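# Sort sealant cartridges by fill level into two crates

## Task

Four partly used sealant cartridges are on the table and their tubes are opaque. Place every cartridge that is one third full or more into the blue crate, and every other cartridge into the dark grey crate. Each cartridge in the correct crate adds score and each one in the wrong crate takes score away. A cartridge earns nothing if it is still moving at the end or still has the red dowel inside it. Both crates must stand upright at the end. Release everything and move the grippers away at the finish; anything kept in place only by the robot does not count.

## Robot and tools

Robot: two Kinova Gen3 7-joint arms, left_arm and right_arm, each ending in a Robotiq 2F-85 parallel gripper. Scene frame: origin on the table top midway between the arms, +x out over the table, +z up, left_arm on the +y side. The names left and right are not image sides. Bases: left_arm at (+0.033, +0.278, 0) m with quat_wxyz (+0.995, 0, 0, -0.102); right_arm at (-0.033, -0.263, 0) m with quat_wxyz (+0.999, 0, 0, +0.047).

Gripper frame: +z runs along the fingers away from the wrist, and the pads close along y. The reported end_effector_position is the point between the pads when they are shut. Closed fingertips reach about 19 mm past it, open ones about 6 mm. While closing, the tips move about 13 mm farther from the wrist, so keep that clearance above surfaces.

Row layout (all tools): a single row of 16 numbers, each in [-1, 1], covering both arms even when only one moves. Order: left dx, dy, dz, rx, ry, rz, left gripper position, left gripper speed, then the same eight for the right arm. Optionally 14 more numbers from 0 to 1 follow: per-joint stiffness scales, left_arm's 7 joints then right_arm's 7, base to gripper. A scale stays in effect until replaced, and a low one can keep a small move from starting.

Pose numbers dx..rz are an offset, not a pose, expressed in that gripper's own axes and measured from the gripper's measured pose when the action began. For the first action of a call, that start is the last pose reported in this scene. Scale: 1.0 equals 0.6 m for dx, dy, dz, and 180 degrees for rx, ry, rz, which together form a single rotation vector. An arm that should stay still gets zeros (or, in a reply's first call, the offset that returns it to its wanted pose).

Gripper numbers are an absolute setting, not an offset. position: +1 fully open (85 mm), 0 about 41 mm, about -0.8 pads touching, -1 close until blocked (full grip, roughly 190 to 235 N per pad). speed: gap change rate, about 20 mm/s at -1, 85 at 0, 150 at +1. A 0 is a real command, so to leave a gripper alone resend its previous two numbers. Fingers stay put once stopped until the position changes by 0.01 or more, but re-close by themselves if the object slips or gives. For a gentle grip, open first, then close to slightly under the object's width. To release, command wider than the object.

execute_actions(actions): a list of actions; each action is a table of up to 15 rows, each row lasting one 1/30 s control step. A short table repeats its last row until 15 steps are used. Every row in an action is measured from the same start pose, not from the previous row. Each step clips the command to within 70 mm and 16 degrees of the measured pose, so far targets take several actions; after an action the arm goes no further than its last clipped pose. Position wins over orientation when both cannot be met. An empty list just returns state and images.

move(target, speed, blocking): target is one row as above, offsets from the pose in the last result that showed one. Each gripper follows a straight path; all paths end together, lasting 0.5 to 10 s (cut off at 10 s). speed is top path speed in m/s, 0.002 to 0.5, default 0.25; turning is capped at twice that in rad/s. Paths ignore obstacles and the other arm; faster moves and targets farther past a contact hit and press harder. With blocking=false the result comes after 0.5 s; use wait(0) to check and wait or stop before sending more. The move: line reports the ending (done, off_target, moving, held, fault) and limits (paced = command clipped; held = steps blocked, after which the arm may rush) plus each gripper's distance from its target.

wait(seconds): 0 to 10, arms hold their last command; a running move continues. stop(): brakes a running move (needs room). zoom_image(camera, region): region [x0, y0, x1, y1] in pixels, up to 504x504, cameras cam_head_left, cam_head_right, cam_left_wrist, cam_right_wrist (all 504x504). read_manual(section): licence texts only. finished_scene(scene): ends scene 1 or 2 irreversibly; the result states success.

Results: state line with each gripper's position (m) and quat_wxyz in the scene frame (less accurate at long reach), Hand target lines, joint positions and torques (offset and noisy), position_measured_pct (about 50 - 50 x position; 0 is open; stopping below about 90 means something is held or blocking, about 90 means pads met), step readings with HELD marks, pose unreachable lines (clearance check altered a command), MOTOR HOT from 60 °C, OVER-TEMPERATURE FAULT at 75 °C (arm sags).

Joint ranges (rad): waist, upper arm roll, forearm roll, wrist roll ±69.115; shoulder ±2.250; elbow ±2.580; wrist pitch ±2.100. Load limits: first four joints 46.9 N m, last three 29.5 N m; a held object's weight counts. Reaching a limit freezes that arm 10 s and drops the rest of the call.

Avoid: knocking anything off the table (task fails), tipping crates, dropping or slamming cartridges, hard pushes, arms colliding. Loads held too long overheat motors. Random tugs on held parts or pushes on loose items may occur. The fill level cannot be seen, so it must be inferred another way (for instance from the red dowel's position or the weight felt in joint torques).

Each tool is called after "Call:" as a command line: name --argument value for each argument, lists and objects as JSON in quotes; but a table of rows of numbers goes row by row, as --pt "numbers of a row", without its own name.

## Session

Call:
execute_actions --actions '[]'

Scene clock: 0.00 s.
left_arm: end_effector_position=(+0.4332, +0.5547, +0.3079) position_measured_pct=0.0 end_effector_quat_wxyz=(+0.087, -0.141, +0.810, +0.563) | right_arm: end_effector_position=(+0.3376, -0.6174, +0.1985) position_measured_pct=0.0 end_effector_quat_wxyz=(+0.010, +0.927, +0.371, -0.048)
Joint positions: left_arm=[-0.009  0.51  -0.305  1.927 -1.257  1.164  2.672] | right_arm=[ 0.502  0.615  0.428  1.415 -0.159  1.181  0.021]
Joint velocities: left_arm=[-0.    -0.001  0.001 -0.    -0.     0.     0.   ] | right_arm=[-0.001  0.    -0.     0.     0.001  0.     0.   ]
Joint torques (N m, as the joint torque sensors report them, + toward a larger angle): no reading
Motor temperatures (°C, as the motors report them): left_arm=[30 32 25 28 36 30 48] | right_arm=[29 36 28 33 35 32 36]
Hand target (left_arm): +0.433, +0.555, +0.308; +0.087, -0.141, +0.810, +0.563
Hand target (right_arm): +0.338, -0.617, +0.199; +0.010, +0.927, +0.371, -0.048
Joint stiffness scale: left_arm=[1. 1. 1. 1. 1. 1. 1.] | right_arm=[1. 1. 1. 1. 1. 1. 1.]

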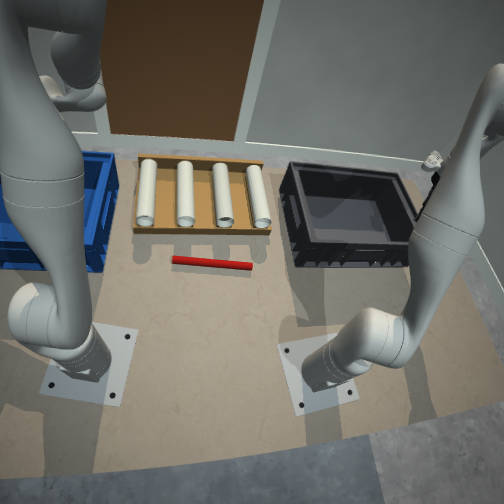

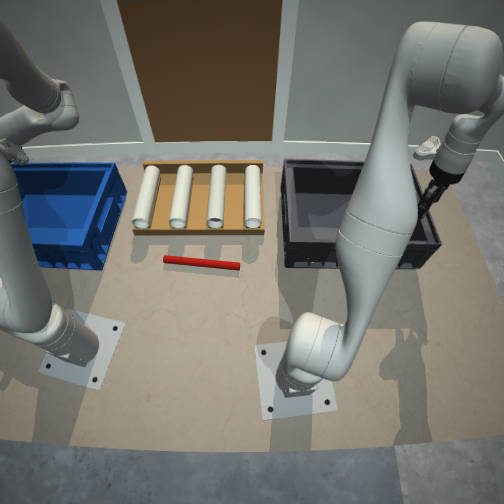

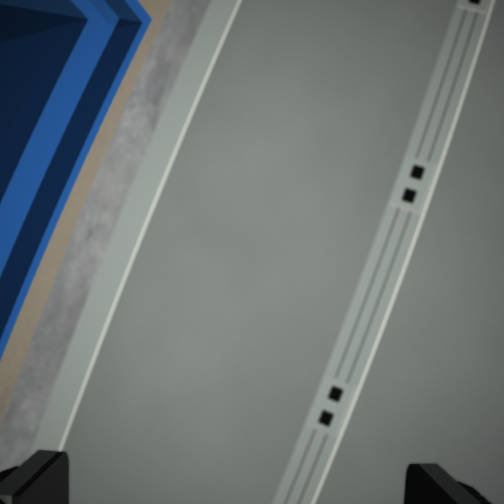

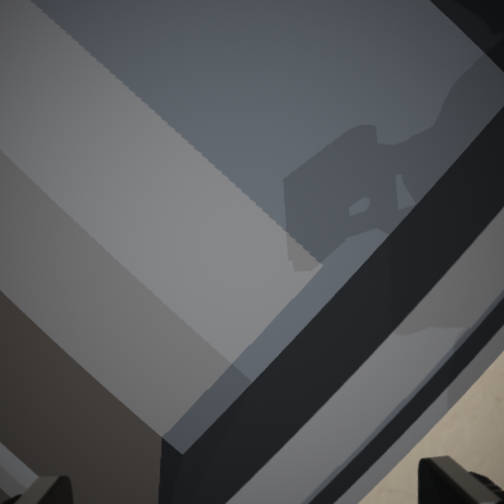

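Call:
move --target '[0.402,-0.405,-0.666,0.260,0.308,-0.302,1,0, 0.807,-0.375,-0.342,-0.039,0.008,-0.757,1,0]' --speed 0.3

Scene clock: 41.80 s.
left_arm: end_effector_position=(+0.2929, +0.0738, +0.1590) position_measured_pct=0.0 end_effector_quat_wxyz=(-0.003, +0.655, -0.755, -0.004) | right_arm: end_effector_position=(+0.5469, -0.1077, +0.3629) position_measured_pct=0.0 end_effector_quat_wxyz=(+0.002, +0.001, +1.000, +0.007)
Joint positions: left_arm=[ 0.392  0.259  0.002  2.092 -0.012  0.797  3.607] | right_arm=[-0.161  0.785 -0.17   0.489  0.112  1.863  1.226]
Joint velocities: left_arm=[ 0.004 -0.001  0.    -0.    -0.     0.001 -0.   ] | right_arm=[-0.003  0.006 -0.    -0.004  0.001  0.003  0.   ]
Joint torques (N m, as the joint torque sensors report them, + toward a larger angle): left_arm=[ -0.16 -12.17  -0.32  -6.57  -0.23   0.22   0.08] | right_arm=[  0.68 -21.96   0.45  -9.05  -0.26   0.37   0.17]
Motor temperatures (°C, as the motors report them): left_arm=[30 32 25 28 36 30 48] | right_arm=[29 36 28 33 35 32 36]
Hand target (left_arm): +0.291, +0.071, +0.159; +0.001, -0.657, +0.754, +0.001
Hand target (right_arm): +0.547, -0.109, +0.362; +0.001, -0.000, +1.000, +0.002
Off the commanded pose (left_arm): 0.004 m, 1 deg.
Off the commanded pose (right_arm): 0.004 m, 1 deg.
Joint stiffness scale: left_arm=[1. 1. 1. 1. 1. 1. 1.] | right_arm=[1. 1. 1. 1. 1. 1. 1.]
move: off_target (left_arm, right_arm)

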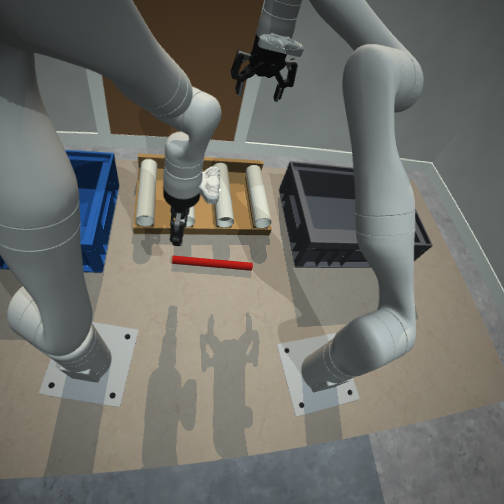

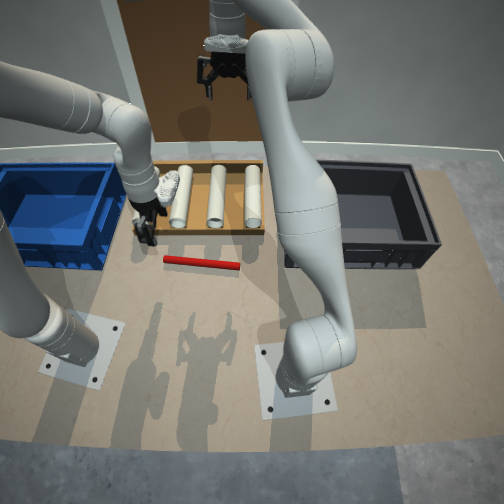

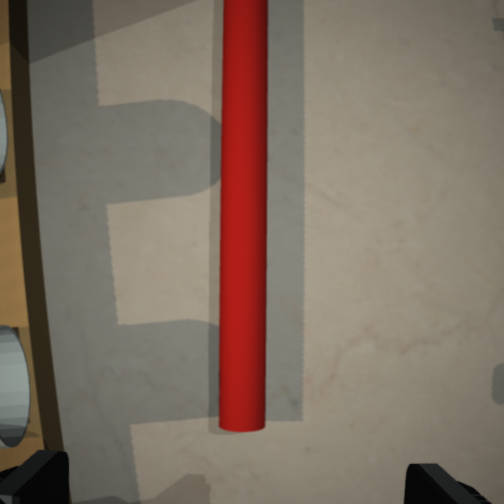

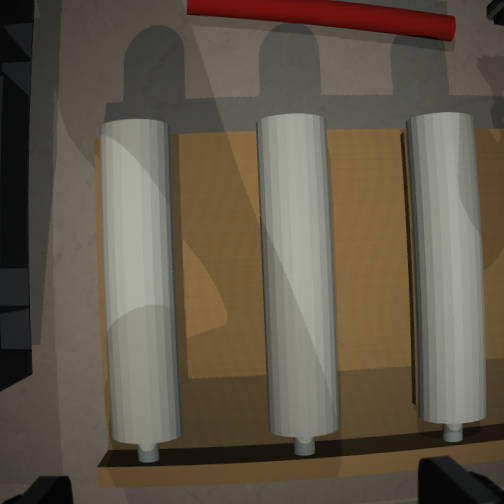

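Call:
move --target '[0.008,0.005,0.222,0,0,0,0.3,0, 0,0,0,0,0,0,1,0]' --speed 0.15

Call:
execute_actions --actions '[[[0,0,0,0,0,0,-1,0, 0,0,0,0,0,0,1,0]],[[0,0,0,0,0,0,-1,0, 0,0,0,0,0,0,1,0]]]'

Scene clock: 50.03 s.
left_arm: end_effector_position=(+0.2898, +0.0696, +0.0277) position_measured_pct=34.9 end_effector_quat_wxyz=(-0.002, +0.653, -0.757, -0.003) | right_arm: end_effector_position=(+0.5469, -0.1075, +0.3626) position_measured_pct=0.0 end_effector_quat_wxyz=(+0.002, +0.001, +1.000, +0.007)
Joint positions: left_arm=[ 0.412  0.579 -0.005  2.237 -0.012  0.33   3.618] | right_arm=[-0.161  0.786 -0.17   0.489  0.112  1.863  1.226]
Joint velocities: left_arm=[ 0.002  0.004 -0.    -0.     0.    -0.     0.001] | right_arm=[-0.     0.    -0.     0.    -0.    -0.    -0.001]
Joint torques (N m, as the joint torque sensors report them, + toward a larger angle): left_arm=[  0.03 -14.75  -0.12  -2.95  -0.18   0.1    0.1 ] | right_arm=[  0.6  -22.25   0.2   -8.41   0.1   -0.09   0.05]
Motor temperatures (°C, as the motors report them): left_arm=[30 32 25 28 36 30 48] | right_arm=[29 36 28 33 35 32 36]
Hand target (left_arm): +0.290, +0.071, +0.026; +0.004, -0.655, +0.755, +0.004
Hand target (right_arm): +0.547, -0.108, +0.363; +0.002, +0.001, +1.000, +0.007
Off the commanded pose (left_arm): 0.002 m, 0 deg.
Off the commanded pose (right_arm): 0.000 m, 0 deg.
Joint stiffness scale: left_arm=[1. 1. 1. 1. 1. 1. 1.] | right_arm=[1. 1. 1. 1. 1. 1. 1.]
move: done

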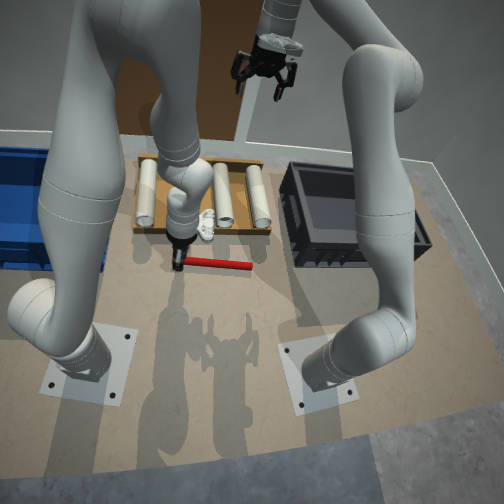

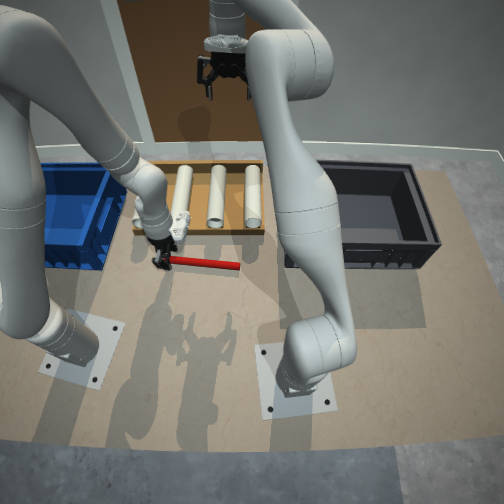

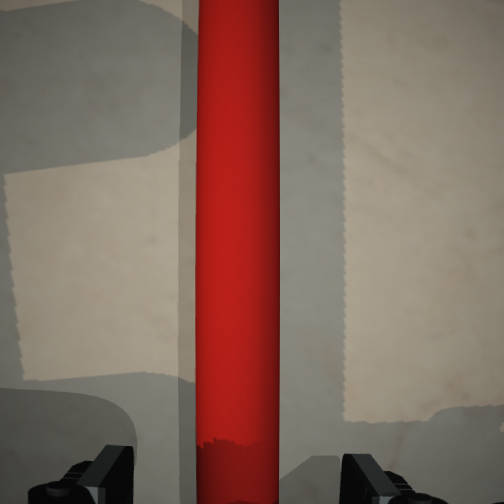

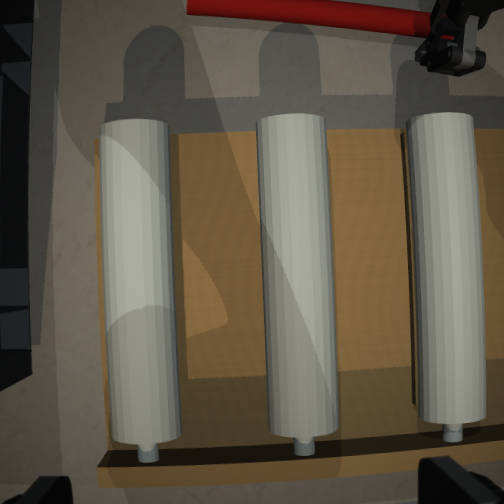

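Scene clock: 51.03 s.
left_arm: end_effector_position=(+0.2899, +0.0695, +0.0282) position_measured_pct=73.0 end_effector_quat_wxyz=(-0.003, +0.653, -0.757, -0.003) | right_arm: end_effector_position=(+0.5469, -0.1075, +0.3626) position_measured_pct=0.0 end_effector_quat_wxyz=(+0.002, +0.001, +1.000, +0.007)
Joint positions: left_arm=[ 0.412  0.578 -0.005  2.237 -0.012  0.331  3.618] | right_arm=[-0.161  0.786 -0.17   0.489  0.112  1.863  1.226]
Joint velocities: left_arm=[ 0.     0.002  0.    -0.     0.     0.001  0.   ] | right_arm=[-0.     0.001 -0.    -0.002  0.    -0.001  0.001]
Joint torques (N m, as the joint torque sensors report them, + toward a larger angle): left_arm=[ -0.21 -11.38  -0.36  -4.28  -0.05  -1.26   0.09] | right_arm=[  0.51 -22.26  -0.07  -8.38   0.06   0.32   0.05]
Motor temperatures (°C, as the motors report them): left_arm=[30 32 25 28 36 30 48] | right_arm=[29 36 28 33 35 32 36]
Hand target (left_arm): +0.290, +0.069, +0.028; +0.003, -0.653, +0.757, +0.003
Hand target (right_arm): +0.547, -0.108, +0.363; +0.002, +0.001, +1.000, +0.007
Off the commanded pose (left_arm): 0.000 m, 0 deg.
Off the commanded pose (right_arm): 0.000 m, 0 deg.
Joint stiffness scale: left_arm=[1. 1. 1. 1. 1. 1. 1.] | right_arm=[1. 1. 1. 1. 1. 1. 1.]
Step readings (end_effector_position; steps 1 to 15: 1st action; 16 to 30: 2nd action):
0: left_arm (+0.2898, +0.0696, +0.0277) | right_arm (+0.5469, -0.1075, +0.3626)
1: left_arm (+0.2898, +0.0696, +0.0277) | right_arm (+0.5469, -0.1075, +0.3626)
2: left_arm (+0.2898, +0.0696, +0.0277) | right_arm (+0.5469, -0.1075, +0.3626)
4: left_arm (+0.2898, +0.0696, +0.0277) | right_arm (+0.5469, -0.1075, +0.3626)
8: left_arm (+0.2898, +0.0696, +0.0277) | right_arm (+0.5469, -0.1075, +0.3626)
15: left_arm (+0.2899, +0.0695, +0.0280) | right_arm (+0.5469, -0.1075, +0.3626)
16: left_arm (+0.2899, +0.0695, +0.0281) | right_arm (+0.5469, -0.1075, +0.3626)
17: left_arm (+0.2899, +0.0695, +0.0282) | right_arm (+0.5469, -0.1075, +0.3626)
19: left_arm (+0.2899, +0.0695, +0.0282) | right_arm (+0.5469, -0.1075, +0.3626)
23: left_arm (+0.2899, +0.0695, +0.0282) | right_arm (+0.5469, -0.1075, +0.3626)
30: end_effector_position above

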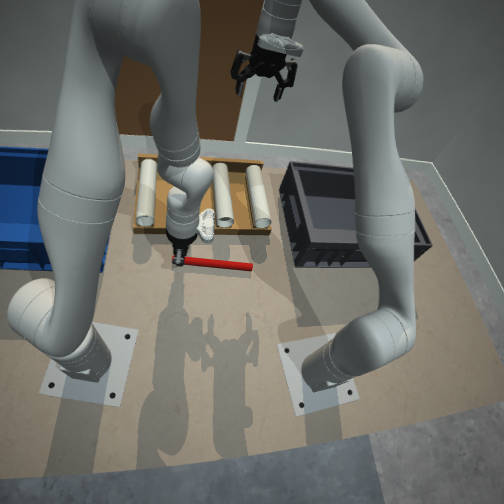

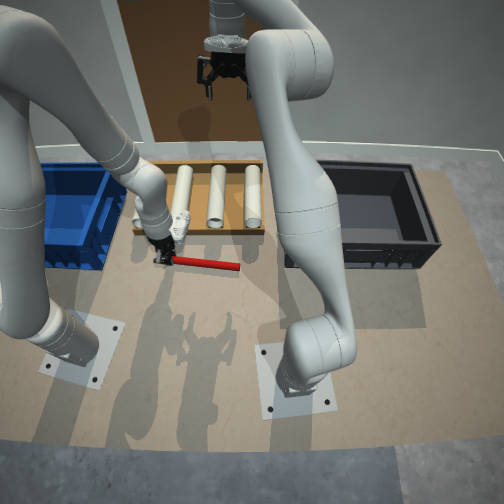

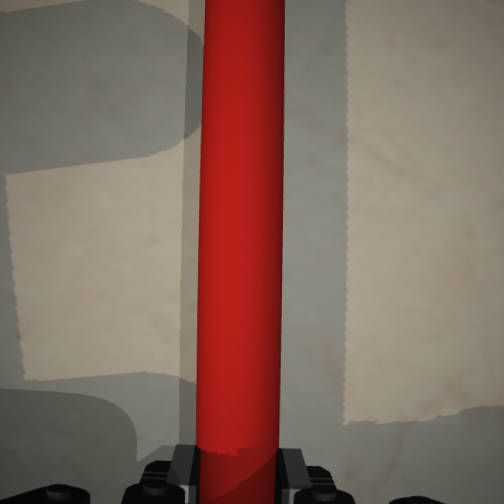

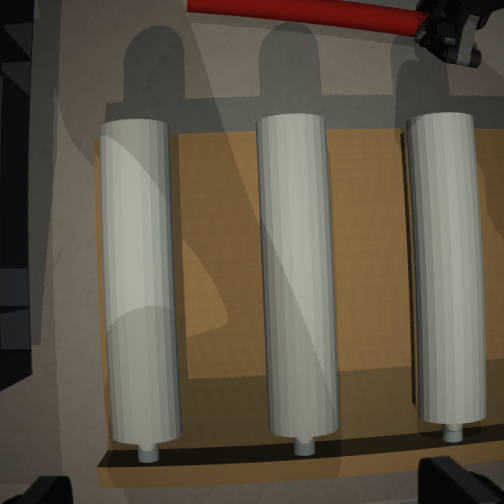

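Call:
move --target '[0.059,0.202,-0.073,0,0,0,-1,0, 0,0,0,0,0,0,1,0]' --speed 0.25

Call:
move --target '[0,0,0,0,0,-0.547,-1,0, 0,0,0,0,0,0,1,0]' --speed 0.4

Scene clock: 63.87 s.
left_arm: end_effector_position=(+0.1645, +0.0509, +0.0707) position_measured_pct=73.0 end_effector_quat_wxyz=(-0.000, +0.653, -0.757, -0.002) | right_arm: end_effector_position=(+0.5469, -0.1075, +0.3626) position_measured_pct=0.0 end_effector_quat_wxyz=(+0.002, +0.001, +1.000, +0.007)
Joint positions: left_arm=[ 0.749  0.372 -0.001  2.415  0.     0.359  3.947] | right_arm=[-0.161  0.786 -0.17   0.489  0.112  1.863  1.226]
Joint velocities: left_arm=[ 0.017 -0.005 -0.009  0.     0.     0.001  0.   ] | right_arm=[ 0.     0.     0.    -0.002 -0.    -0.001 -0.   ]
Joint torques (N m, as the joint torque sensors report them, + toward a larger angle): left_arm=[  0.24 -10.92  -0.31  -3.21  -0.23  -0.21   0.11] | right_arm=[  0.24 -22.76  -0.29  -8.24   0.35   0.06   0.4 ]
Motor temperatures (°C, as the motors report them): left_arm=[30 32 25 28 36 30 48] | right_arm=[29 36 28 33 35 32 36]
Hand target (left_arm): +0.165, +0.052, +0.072; +0.002, -0.653, +0.757, +0.003
Hand target (right_arm): +0.547, -0.108, +0.363; +0.002, +0.001, +1.000, +0.007
Off the commanded pose (left_arm): 0.002 m, 0 deg.
Off the commanded pose (right_arm): 0.000 m, 0 deg.
Joint stiffness scale: left_arm=[1. 1. 1. 1. 1. 1. 1.] | right_arm=[1. 1. 1. 1. 1. 1. 1.]
move: done

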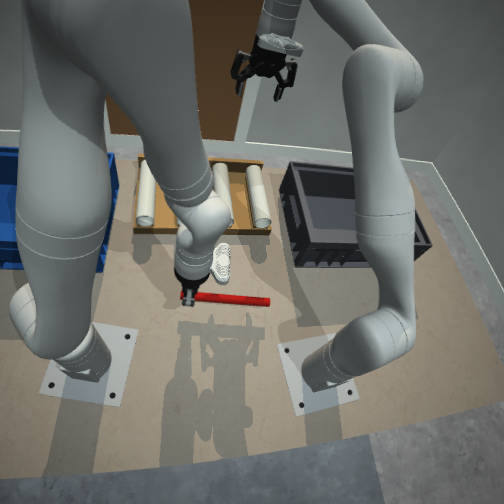

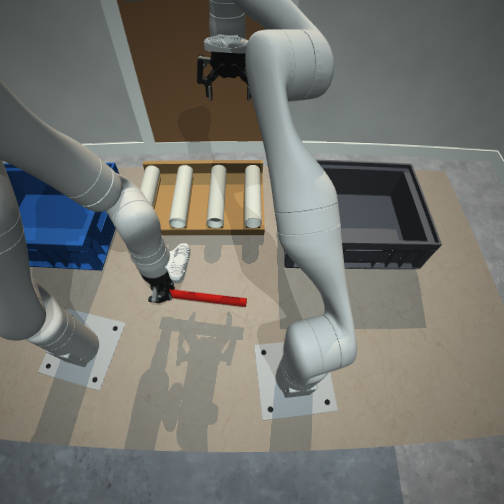

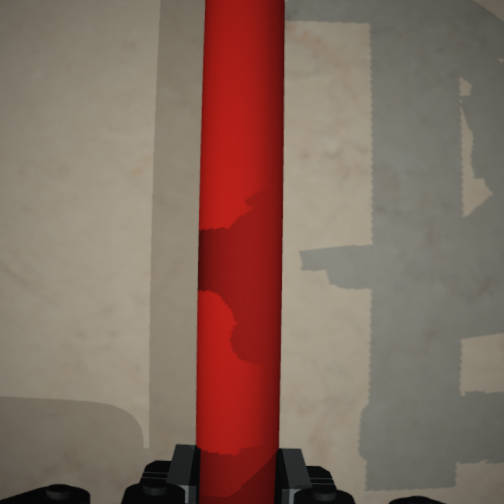

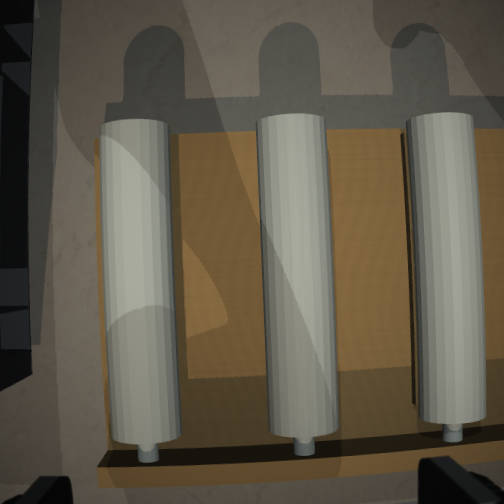

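Scene clock: 66.50 s.
left_arm: end_effector_position=(+0.1644, +0.0503, +0.0712) position_measured_pct=73.0 end_effector_quat_wxyz=(+0.001, +1.000, -0.002, -0.001) | right_arm: end_effector_position=(+0.5469, -0.1075, +0.3626) position_measured_pct=0.0 end_effector_quat_wxyz=(+0.002, +0.001, +1.000, +0.007)
Joint positions: left_arm=[ 1.063  0.39  -0.396  2.408  0.392  0.399  5.243] | right_arm=[-0.161  0.786 -0.17   0.489  0.112  1.863  1.226]
Joint velocities: left_arm=[ 0.009  0.001  0.001 -0.001  0.     0.     0.01 ] | right_arm=[ 0.001 -0.001  0.     0.     0.001 -0.002 -0.001]
Joint torques (N m, as the joint torque sensors report them, + toward a larger angle): left_arm=[  0.04 -11.53  -1.19  -3.49  -0.33  -0.17   0.3 ] | right_arm=[  0.45 -22.15   0.17  -8.52   0.04   0.32   0.2 ]
Motor temperatures (°C, as the motors report them): left_arm=[30 32 25 28 36 30 48] | right_arm=[29 36 28 33 35 32 36]
Hand target (left_arm): +0.164, +0.051, +0.071; -0.001, +1.000, +0.000, -0.001
Hand target (right_arm): +0.547, -0.108, +0.363; +0.002, +0.001, +1.000, +0.007
Off the commanded pose (left_arm): 0.001 m, 0 deg.
Off the commanded pose (right_arm): 0.000 m, 0 deg.
Joint stiffness scale: left_arm=[1. 1. 1. 1. 1. 1. 1.] | right_arm=[1. 1. 1. 1. 1. 1. 1.]
move: done

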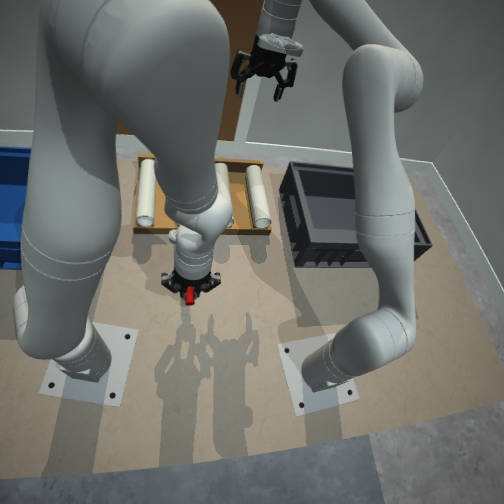

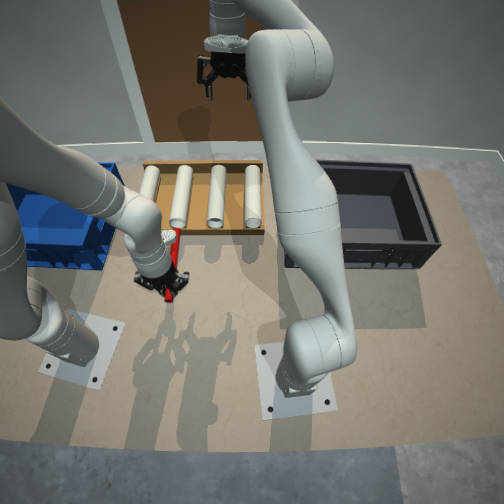

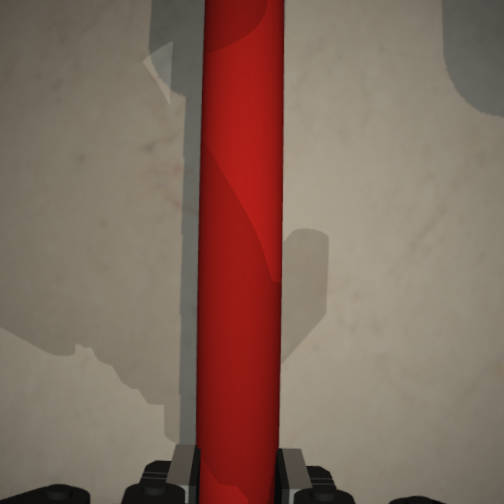

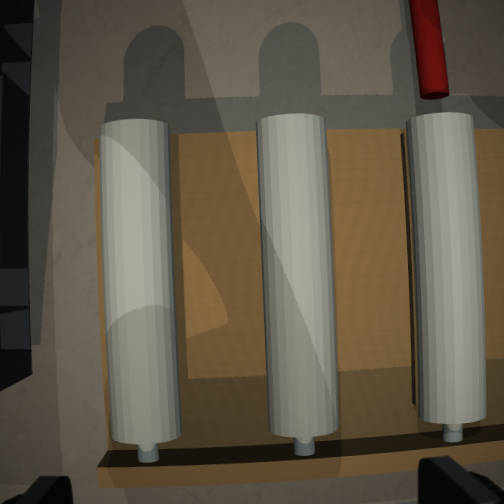

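Call:
execute_actions --actions '[[[0.025,-0.008,0,0,0,0,-1,0, 0,0,0,0,0,0,1,0]],[[0.02,0,0.001,0,0,0.002,-1,0, 0,0,0,0,0,0,1,0]],[[0.02,0,0.001,0,0,0.002,-1,0, 0,0,0,0,0,0,1,0]],[[0.02,0,0.001,0,0,0.002,-1,0, 0,0,0,0,0,0,1,0]],[[0.02,0,0.001,0,0,0.002,-1,0, 0,0,0,0,0,0,1,0]]]'

Scene clock: 76.03 s.
left_arm: end_effector_position=(+0.2287, +0.0532, +0.0726) position_measured_pct=73.0 end_effector_quat_wxyz=(+0.009, +1.000, +0.000, +0.010) | right_arm: end_effector_position=(+0.5469, -0.1075, +0.3626) position_measured_pct=0.0 end_effector_quat_wxyz=(+0.002, +0.001, +1.000, +0.007)
Joint positions: left_arm=[ 0.88   0.422 -0.396  2.325  0.392  0.425  5.077] | right_arm=[-0.161  0.786 -0.17   0.489  0.112  1.863  1.226]
Joint velocities: left_arm=[-0.006  0.002  0.001 -0.     0.    -0.    -0.   ] | right_arm=[ 0.     0.001  0.    -0.001 -0.    -0.002 -0.001]
Joint torques (N m, as the joint torque sensors report them, + toward a larger angle): left_arm=[ -0.15 -12.9   -1.2   -3.87  -0.16  -0.32   0.29] | right_arm=[  0.13 -22.64   0.16  -8.36   0.12   0.16   0.08]
Motor temperatures (°C, as the motors report them): left_arm=[30 32 25 28 36 30 48] | right_arm=[29 36 28 33 35 32 36]
Hand target (left_arm): +0.228, +0.053, +0.072; +0.008, +1.000, -0.003, +0.008
Hand target (right_arm): +0.547, -0.108, +0.363; +0.002, +0.001, +1.000, +0.007
Off the commanded pose (left_arm): 0.001 m, 0 deg.
Off the commanded pose (right_arm): 0.000 m, 0 deg.
Joint stiffness scale: left_arm=[1. 1. 1. 1. 1. 1. 1.] | right_arm=[1. 1. 1. 1. 1. 1. 1.]
Step readings (end_effector_position; steps 1 to 15: 1st action; 16 to 30: 2nd action; 31 to 45: 3rd action; 46 to 60: 4th action; 61 to 75: 5th action):
0: left_arm (+0.1642, +0.0501, +0.0711) | right_arm (+0.5469, -0.1075, +0.3626)
1: left_arm (+0.1647, +0.0502, +0.0711) | right_arm (+0.5469, -0.1075, +0.3626)
2: left_arm (+0.1671, +0.0509, +0.0713) | right_arm (+0.5469, -0.1075, +0.3626)
4: left_arm (+0.1723, +0.0516, +0.0715) | right_arm (+0.5469, -0.1075, +0.3626)
8: left_arm (+0.1770, +0.0531, +0.0717) | right_arm (+0.5469, -0.1075, +0.3626)
15: left_arm (+0.1790, +0.0542, +0.0717) | right_arm (+0.5469, -0.1075, +0.3626)
16: left_arm (+0.1799, +0.0542, +0.0717) | right_arm (+0.5469, -0.1075, +0.3626)
17: left_arm (+0.1825, +0.0539, +0.0718) | right_arm (+0.5469, -0.1075, +0.3626)
19: left_arm (+0.1870, +0.0530, +0.0720) | right_arm (+0.5469, -0.1075, +0.3626)
23: left_arm (+0.1903, +0.0533, +0.0719) | right_arm (+0.5469, -0.1075, +0.3626)
30: left_arm (+0.1914, +0.0539, +0.0718) | right_arm (+0.5469, -0.1075, +0.3626)
31: left_arm (+0.1922, +0.0540, +0.0718) | right_arm (+0.5469, -0.1075, +0.3626)
32: left_arm (+0.1948, +0.0536, +0.0719) | right_arm (+0.5469, -0.1075, +0.3626)
34: left_arm (+0.1994, +0.0527, +0.0722) | right_arm (+0.5469, -0.1075, +0.3626)
38: left_arm (+0.2027, +0.0530, +0.0721) | right_arm (+0.5469, -0.1075, +0.3626)
45: left_arm (+0.2038, +0.0537, +0.0720) | right_arm (+0.5469, -0.1075, +0.3626)
46: left_arm (+0.2047, +0.0537, +0.0720) | right_arm (+0.5469, -0.1075, +0.3626)
47: left_arm (+0.2073, +0.0534, +0.0722) | right_arm (+0.5469, -0.1075, +0.3626)
49: left_arm (+0.2119, +0.0525, +0.0725) | right_arm (+0.5469, -0.1075, +0.3626)
53: left_arm (+0.2152, +0.0527, +0.0724) | right_arm (+0.5469, -0.1075, +0.3626)
60: left_arm (+0.2162, +0.0534, +0.0722) | right_arm (+0.5469, -0.1075, +0.3626)
61: left_arm (+0.2171, +0.0535, +0.0723) | right_arm (+0.5469, -0.1075, +0.3626)
62: left_arm (+0.2198, +0.0531, +0.0725) | right_arm (+0.5469, -0.1075, +0.3626)
64: left_arm (+0.2244, +0.0522, +0.0728) | right_arm (+0.5469, -0.1075, +0.3626)
68: left_arm (+0.2277, +0.0525, +0.0727) | right_arm (+0.5469, -0.1075, +0.3626)
75: end_effector_position above

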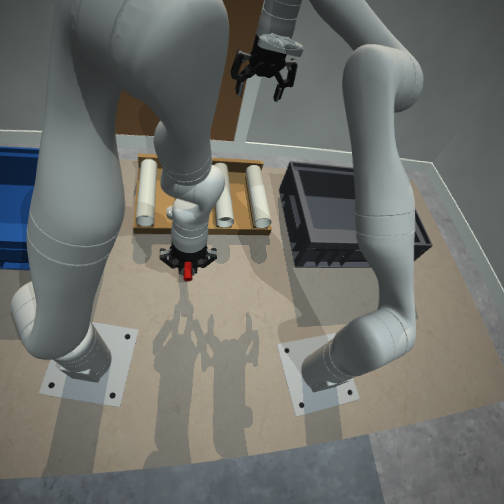

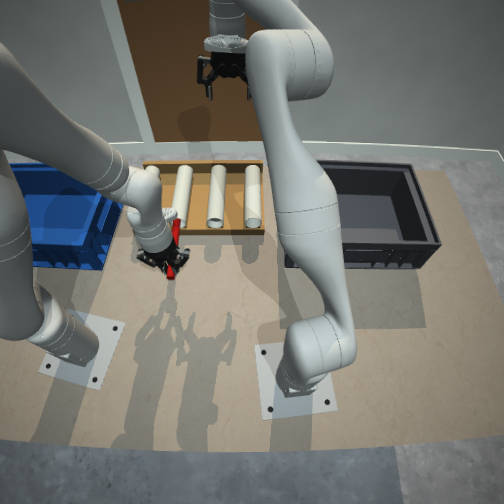

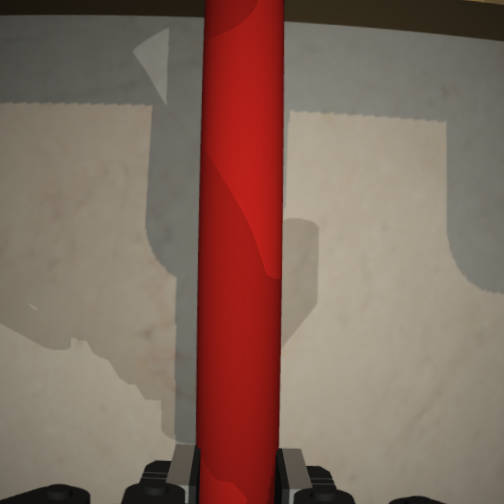

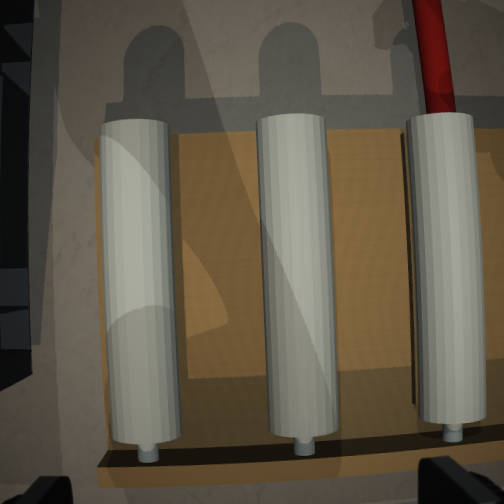

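Call:
execute_actions --actions '[[[0.02,0,0.002,0,-0.002,0.002,-1,0, 0,0,0,0,0,0,1,0]],[[0.02,0,0.002,0,-0.002,0.002,-1,0, 0,0,0,0,0,0,1,0]],[[0.02,0,0.002,0,-0.002,0.002,-1,0, 0,0,0,0,0,0,1,0]],[[0.02,0,0.002,0,-0.002,0.002,-1,0, 0,0,0,0,0,0,1,0]],[[0.02,0,0.002,0,-0.002,0.002,-1,0, 0,0,0,0,0,0,1,0]]]'

Scene clock: 84.80 s.
left_arm: end_effector_position=(+0.2947, +0.0565, +0.0724) position_measured_pct=73.0 end_effector_quat_wxyz=(+0.011, +1.000, -0.000, +0.011) | right_arm: end_effector_position=(+0.5469, -0.1075, +0.3626) position_measured_pct=0.0 end_effector_quat_wxyz=(+0.002, +0.001, +1.000, +0.007)
Joint positions: left_arm=[ 0.717  0.483 -0.39   2.191  0.392  0.501  4.942] | right_arm=[-0.161  0.786 -0.17   0.489  0.112  1.863  1.226]
Joint velocities: left_arm=[-0.006  0.001  0.    -0.     0.    -0.001  0.   ] | right_arm=[ 0.     0.    -0.    -0.001  0.001  0.001 -0.001]
Joint torques (N m, as the joint torque sensors report them, + toward a larger angle): left_arm=[ -0.51 -14.2   -1.66  -4.51  -0.29  -0.24   0.14] | right_arm=[  0.64 -22.03  -0.34  -8.4    0.2    0.18   0.31]
Motor temperatures (°C, as the motors report them): left_arm=[30 32 25 28 36 30 48] | right_arm=[29 36 28 33 35 32 36]
Hand target (left_arm): +0.294, +0.056, +0.071; +0.011, +1.000, -0.003, +0.008
Hand target (right_arm): +0.547, -0.108, +0.363; +0.002, +0.001, +1.000, +0.007
Off the commanded pose (left_arm): 0.002 m, 1 deg.
Off the commanded pose (right_arm): 0.000 m, 0 deg.
Joint stiffness scale: left_arm=[1. 1. 1. 1. 1. 1. 1.] | right_arm=[1. 1. 1. 1. 1. 1. 1.]
Step readings (end_effector_position; steps 1 to 15: 1st action; 16 to 30: 2nd action; 31 to 45: 3rd action; 46 to 60: 4th action; 61 to 75: 5th action):
0: left_arm (+0.2289, +0.0534, +0.0725) | right_arm (+0.5469, -0.1075, +0.3626)
1: left_arm (+0.2295, +0.0534, +0.0725) | right_arm (+0.5469, -0.1075, +0.3626)
2: left_arm (+0.2320, +0.0531, +0.0727) | right_arm (+0.5469, -0.1075, +0.3626)
4: left_arm (+0.2372, +0.0525, +0.0730) | right_arm (+0.5469, -0.1075, +0.3626)
8: left_arm (+0.2410, +0.0531, +0.0728) | right_arm (+0.5469, -0.1075, +0.3626)
15: left_arm (+0.2420, +0.0539, +0.0725) | right_arm (+0.5469, -0.1075, +0.3626)
16: left_arm (+0.2427, +0.0539, +0.0725) | right_arm (+0.5469, -0.1075, +0.3626)
17: left_arm (+0.2452, +0.0537, +0.0726) | right_arm (+0.5469, -0.1075, +0.3626)
19: left_arm (+0.2504, +0.0531, +0.0729) | right_arm (+0.5469, -0.1075, +0.3626)
23: left_arm (+0.2542, +0.0538, +0.0727) | right_arm (+0.5469, -0.1075, +0.3626)
30: left_arm (+0.2553, +0.0547, +0.0724) | right_arm (+0.5469, -0.1075, +0.3626)
31: left_arm (+0.2560, +0.0547, +0.0724) | right_arm (+0.5469, -0.1075, +0.3626)
32: left_arm (+0.2586, +0.0544, +0.0726) | right_arm (+0.5469, -0.1075, +0.3626)
34: left_arm (+0.2638, +0.0538, +0.0729) | right_arm (+0.5469, -0.1075, +0.3626)
38: left_arm (+0.2674, +0.0544, +0.0727) | right_arm (+0.5469, -0.1075, +0.3626)
45: left_arm (+0.2685, +0.0553, +0.0724) | right_arm (+0.5469, -0.1075, +0.3626)
46: left_arm (+0.2692, +0.0553, +0.0724) | right_arm (+0.5469, -0.1075, +0.3626)
47: left_arm (+0.2719, +0.0550, +0.0726) | right_arm (+0.5469, -0.1075, +0.3626)
49: left_arm (+0.2770, +0.0545, +0.0730) | right_arm (+0.5469, -0.1075, +0.3626)
53: left_arm (+0.2806, +0.0550, +0.0727) | right_arm (+0.5469, -0.1075, +0.3626)
60: left_arm (+0.2816, +0.0559, +0.0724) | right_arm (+0.5469, -0.1075, +0.3626)
61: left_arm (+0.2824, +0.0559, +0.0724) | right_arm (+0.5469, -0.1075, +0.3626)
62: left_arm (+0.2851, +0.0556, +0.0726) | right_arm (+0.5469, -0.1075, +0.3626)
64: left_arm (+0.2902, +0.0550, +0.0730) | right_arm (+0.5469, -0.1075, +0.3626)
68: left_arm (+0.2938, +0.0556, +0.0728) | right_arm (+0.5469, -0.1075, +0.3626)
75: end_effector_position above

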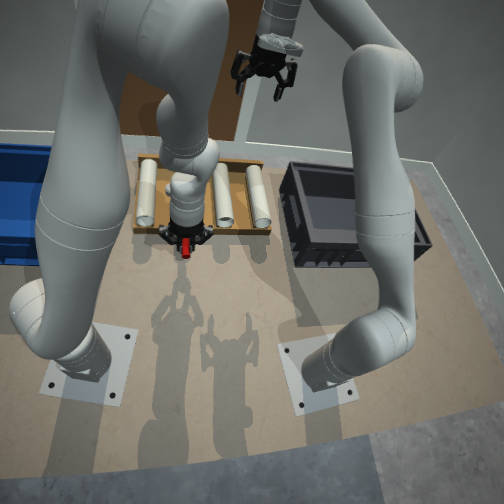

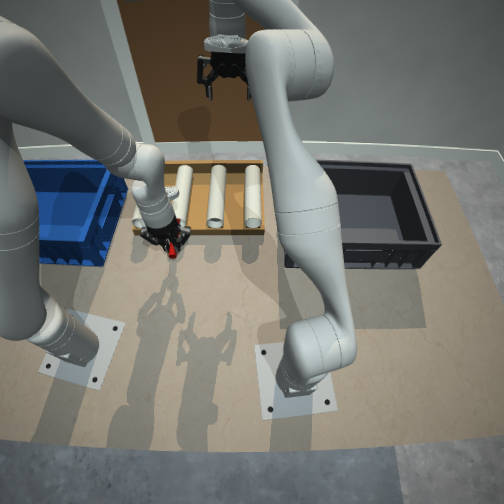

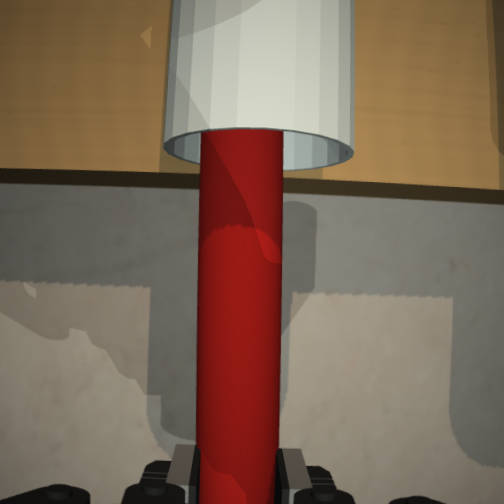

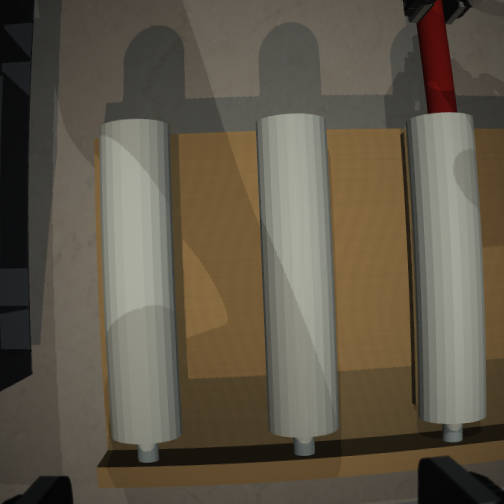

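Call:
execute_actions --actions '[[[0.018,0.005,0.002,0,-0.002,0.002,-1,0, 0,0,0,0,0,0,1,0]],[[0.018,0.001,0.002,0,-0.002,0.002,-1,0, 0,0,0,0,0,0,1,0]],[[0.018,0.001,0.002,0,-0.002,0.002,-1,0, 0,0,0,0,0,0,1,0]],[[0.018,0.001,0.002,0,-0.002,0.002,-1,0, 0,0,0,0,0,0,1,0]]]'

Scene clock: 94.80 s.
left_arm: end_effector_position=(+0.3421, +0.0535, +0.0727) position_measured_pct=73.0 end_effector_quat_wxyz=(+0.013, +1.000, +0.001, +0.010) | right_arm: end_effector_position=(+0.5469, -0.1075, +0.3626) position_measured_pct=0.0 end_effector_quat_wxyz=(+0.002, +0.001, +1.000, +0.007)
Joint positions: left_arm=[ 0.635  0.537 -0.388  2.069  0.392  0.572  4.888] | right_arm=[-0.161  0.786 -0.17   0.489  0.112  1.863  1.226]
Joint velocities: left_arm=[-0.004  0.002  0.003 -0.001  0.    -0.    -0.   ] | right_arm=[-0.001  0.     0.     0.    -0.     0.001 -0.001]
Joint torques (N m, as the joint torque sensors report them, + toward a larger angle): left_arm=[  0.21 -15.56  -1.92  -5.18  -0.25  -0.33   0.2 ] | right_arm=[  0.53 -22.15   0.4   -8.39   0.09   0.1    0.36]
Motor temperatures (°C, as the motors report them): left_arm=[30 32 25 28 36 30 48] | right_arm=[29 37 28 33 35 32 36]
Hand target (left_arm): +0.341, +0.053, +0.072; +0.013, +1.000, -0.002, +0.007
Hand target (right_arm): +0.547, -0.108, +0.363; +0.002, +0.001, +1.000, +0.007
Off the commanded pose (left_arm): 0.001 m, 1 deg.
Off the commanded pose (right_arm): 0.000 m, 0 deg.
Joint stiffness scale: left_arm=[1. 1. 1. 1. 1. 1. 1.] | right_arm=[1. 1. 1. 1. 1. 1. 1.]
Step readings (end_effector_position; steps 1 to 15: 1st action; 16 to 30: 2nd action; 31 to 45: 3rd action; 46 to 60: 4th action):
0: left_arm (+0.2949, +0.0567, +0.0723) | right_arm (+0.5469, -0.1075, +0.3626)
1: left_arm (+0.2955, +0.0564, +0.0724) | right_arm (+0.5469, -0.1075, +0.3626)
2: left_arm (+0.2979, +0.0554, +0.0727) | right_arm (+0.5469, -0.1075, +0.3626)
4: left_arm (+0.3028, +0.0538, +0.0731) | right_arm (+0.5469, -0.1075, +0.3626)
8: left_arm (+0.3060, +0.0534, +0.0729) | right_arm (+0.5469, -0.1075, +0.3626)
15: left_arm (+0.3066, +0.0539, +0.0725) | right_arm (+0.5469, -0.1075, +0.3626)
16: left_arm (+0.3073, +0.0539, +0.0725) | right_arm (+0.5469, -0.1075, +0.3626)
17: left_arm (+0.3098, +0.0534, +0.0727) | right_arm (+0.5469, -0.1075, +0.3626)
19: left_arm (+0.3145, +0.0527, +0.0731) | right_arm (+0.5469, -0.1075, +0.3626)
23: left_arm (+0.3177, +0.0531, +0.0729) | right_arm (+0.5469, -0.1075, +0.3626)
30: left_arm (+0.3184, +0.0538, +0.0725) | right_arm (+0.5469, -0.1075, +0.3626)
31: left_arm (+0.3192, +0.0538, +0.0726) | right_arm (+0.5469, -0.1075, +0.3626)
32: left_arm (+0.3216, +0.0533, +0.0728) | right_arm (+0.5469, -0.1075, +0.3626)
34: left_arm (+0.3264, +0.0526, +0.0732) | right_arm (+0.5469, -0.1075, +0.3626)
38: left_arm (+0.3295, +0.0530, +0.0730) | right_arm (+0.5469, -0.1075, +0.3626)
45: left_arm (+0.3303, +0.0537, +0.0726) | right_arm (+0.5469, -0.1075, +0.3626)
46: left_arm (+0.3310, +0.0536, +0.0726) | right_arm (+0.5469, -0.1075, +0.3626)
47: left_arm (+0.3334, +0.0531, +0.0729) | right_arm (+0.5469, -0.1075, +0.3626)
49: left_arm (+0.3382, +0.0524, +0.0733) | right_arm (+0.5469, -0.1075, +0.3626)
53: left_arm (+0.3414, +0.0528, +0.0731) | right_arm (+0.5469, -0.1075, +0.3626)
60: end_effector_position above

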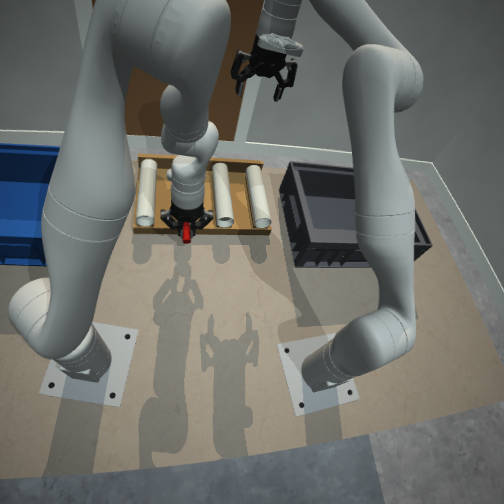

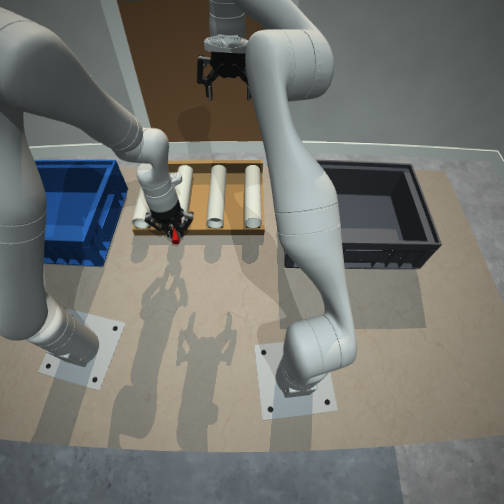

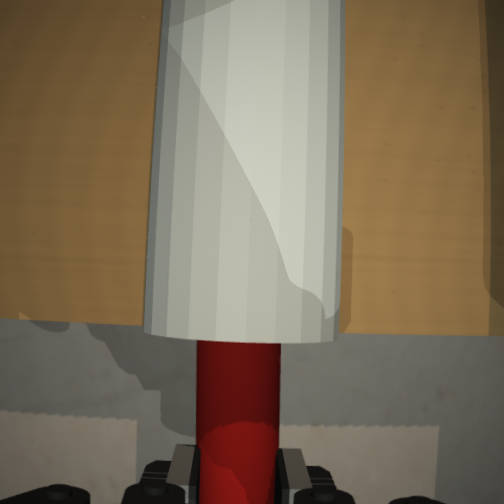

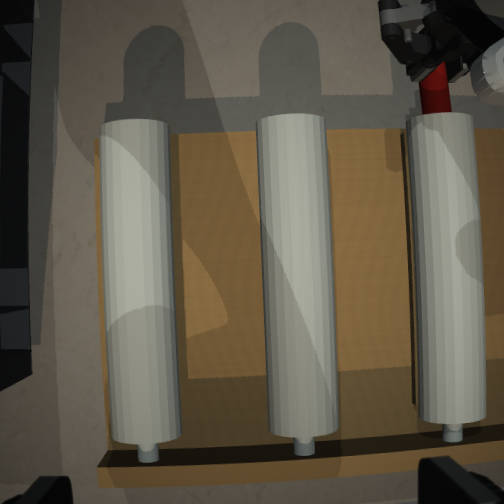

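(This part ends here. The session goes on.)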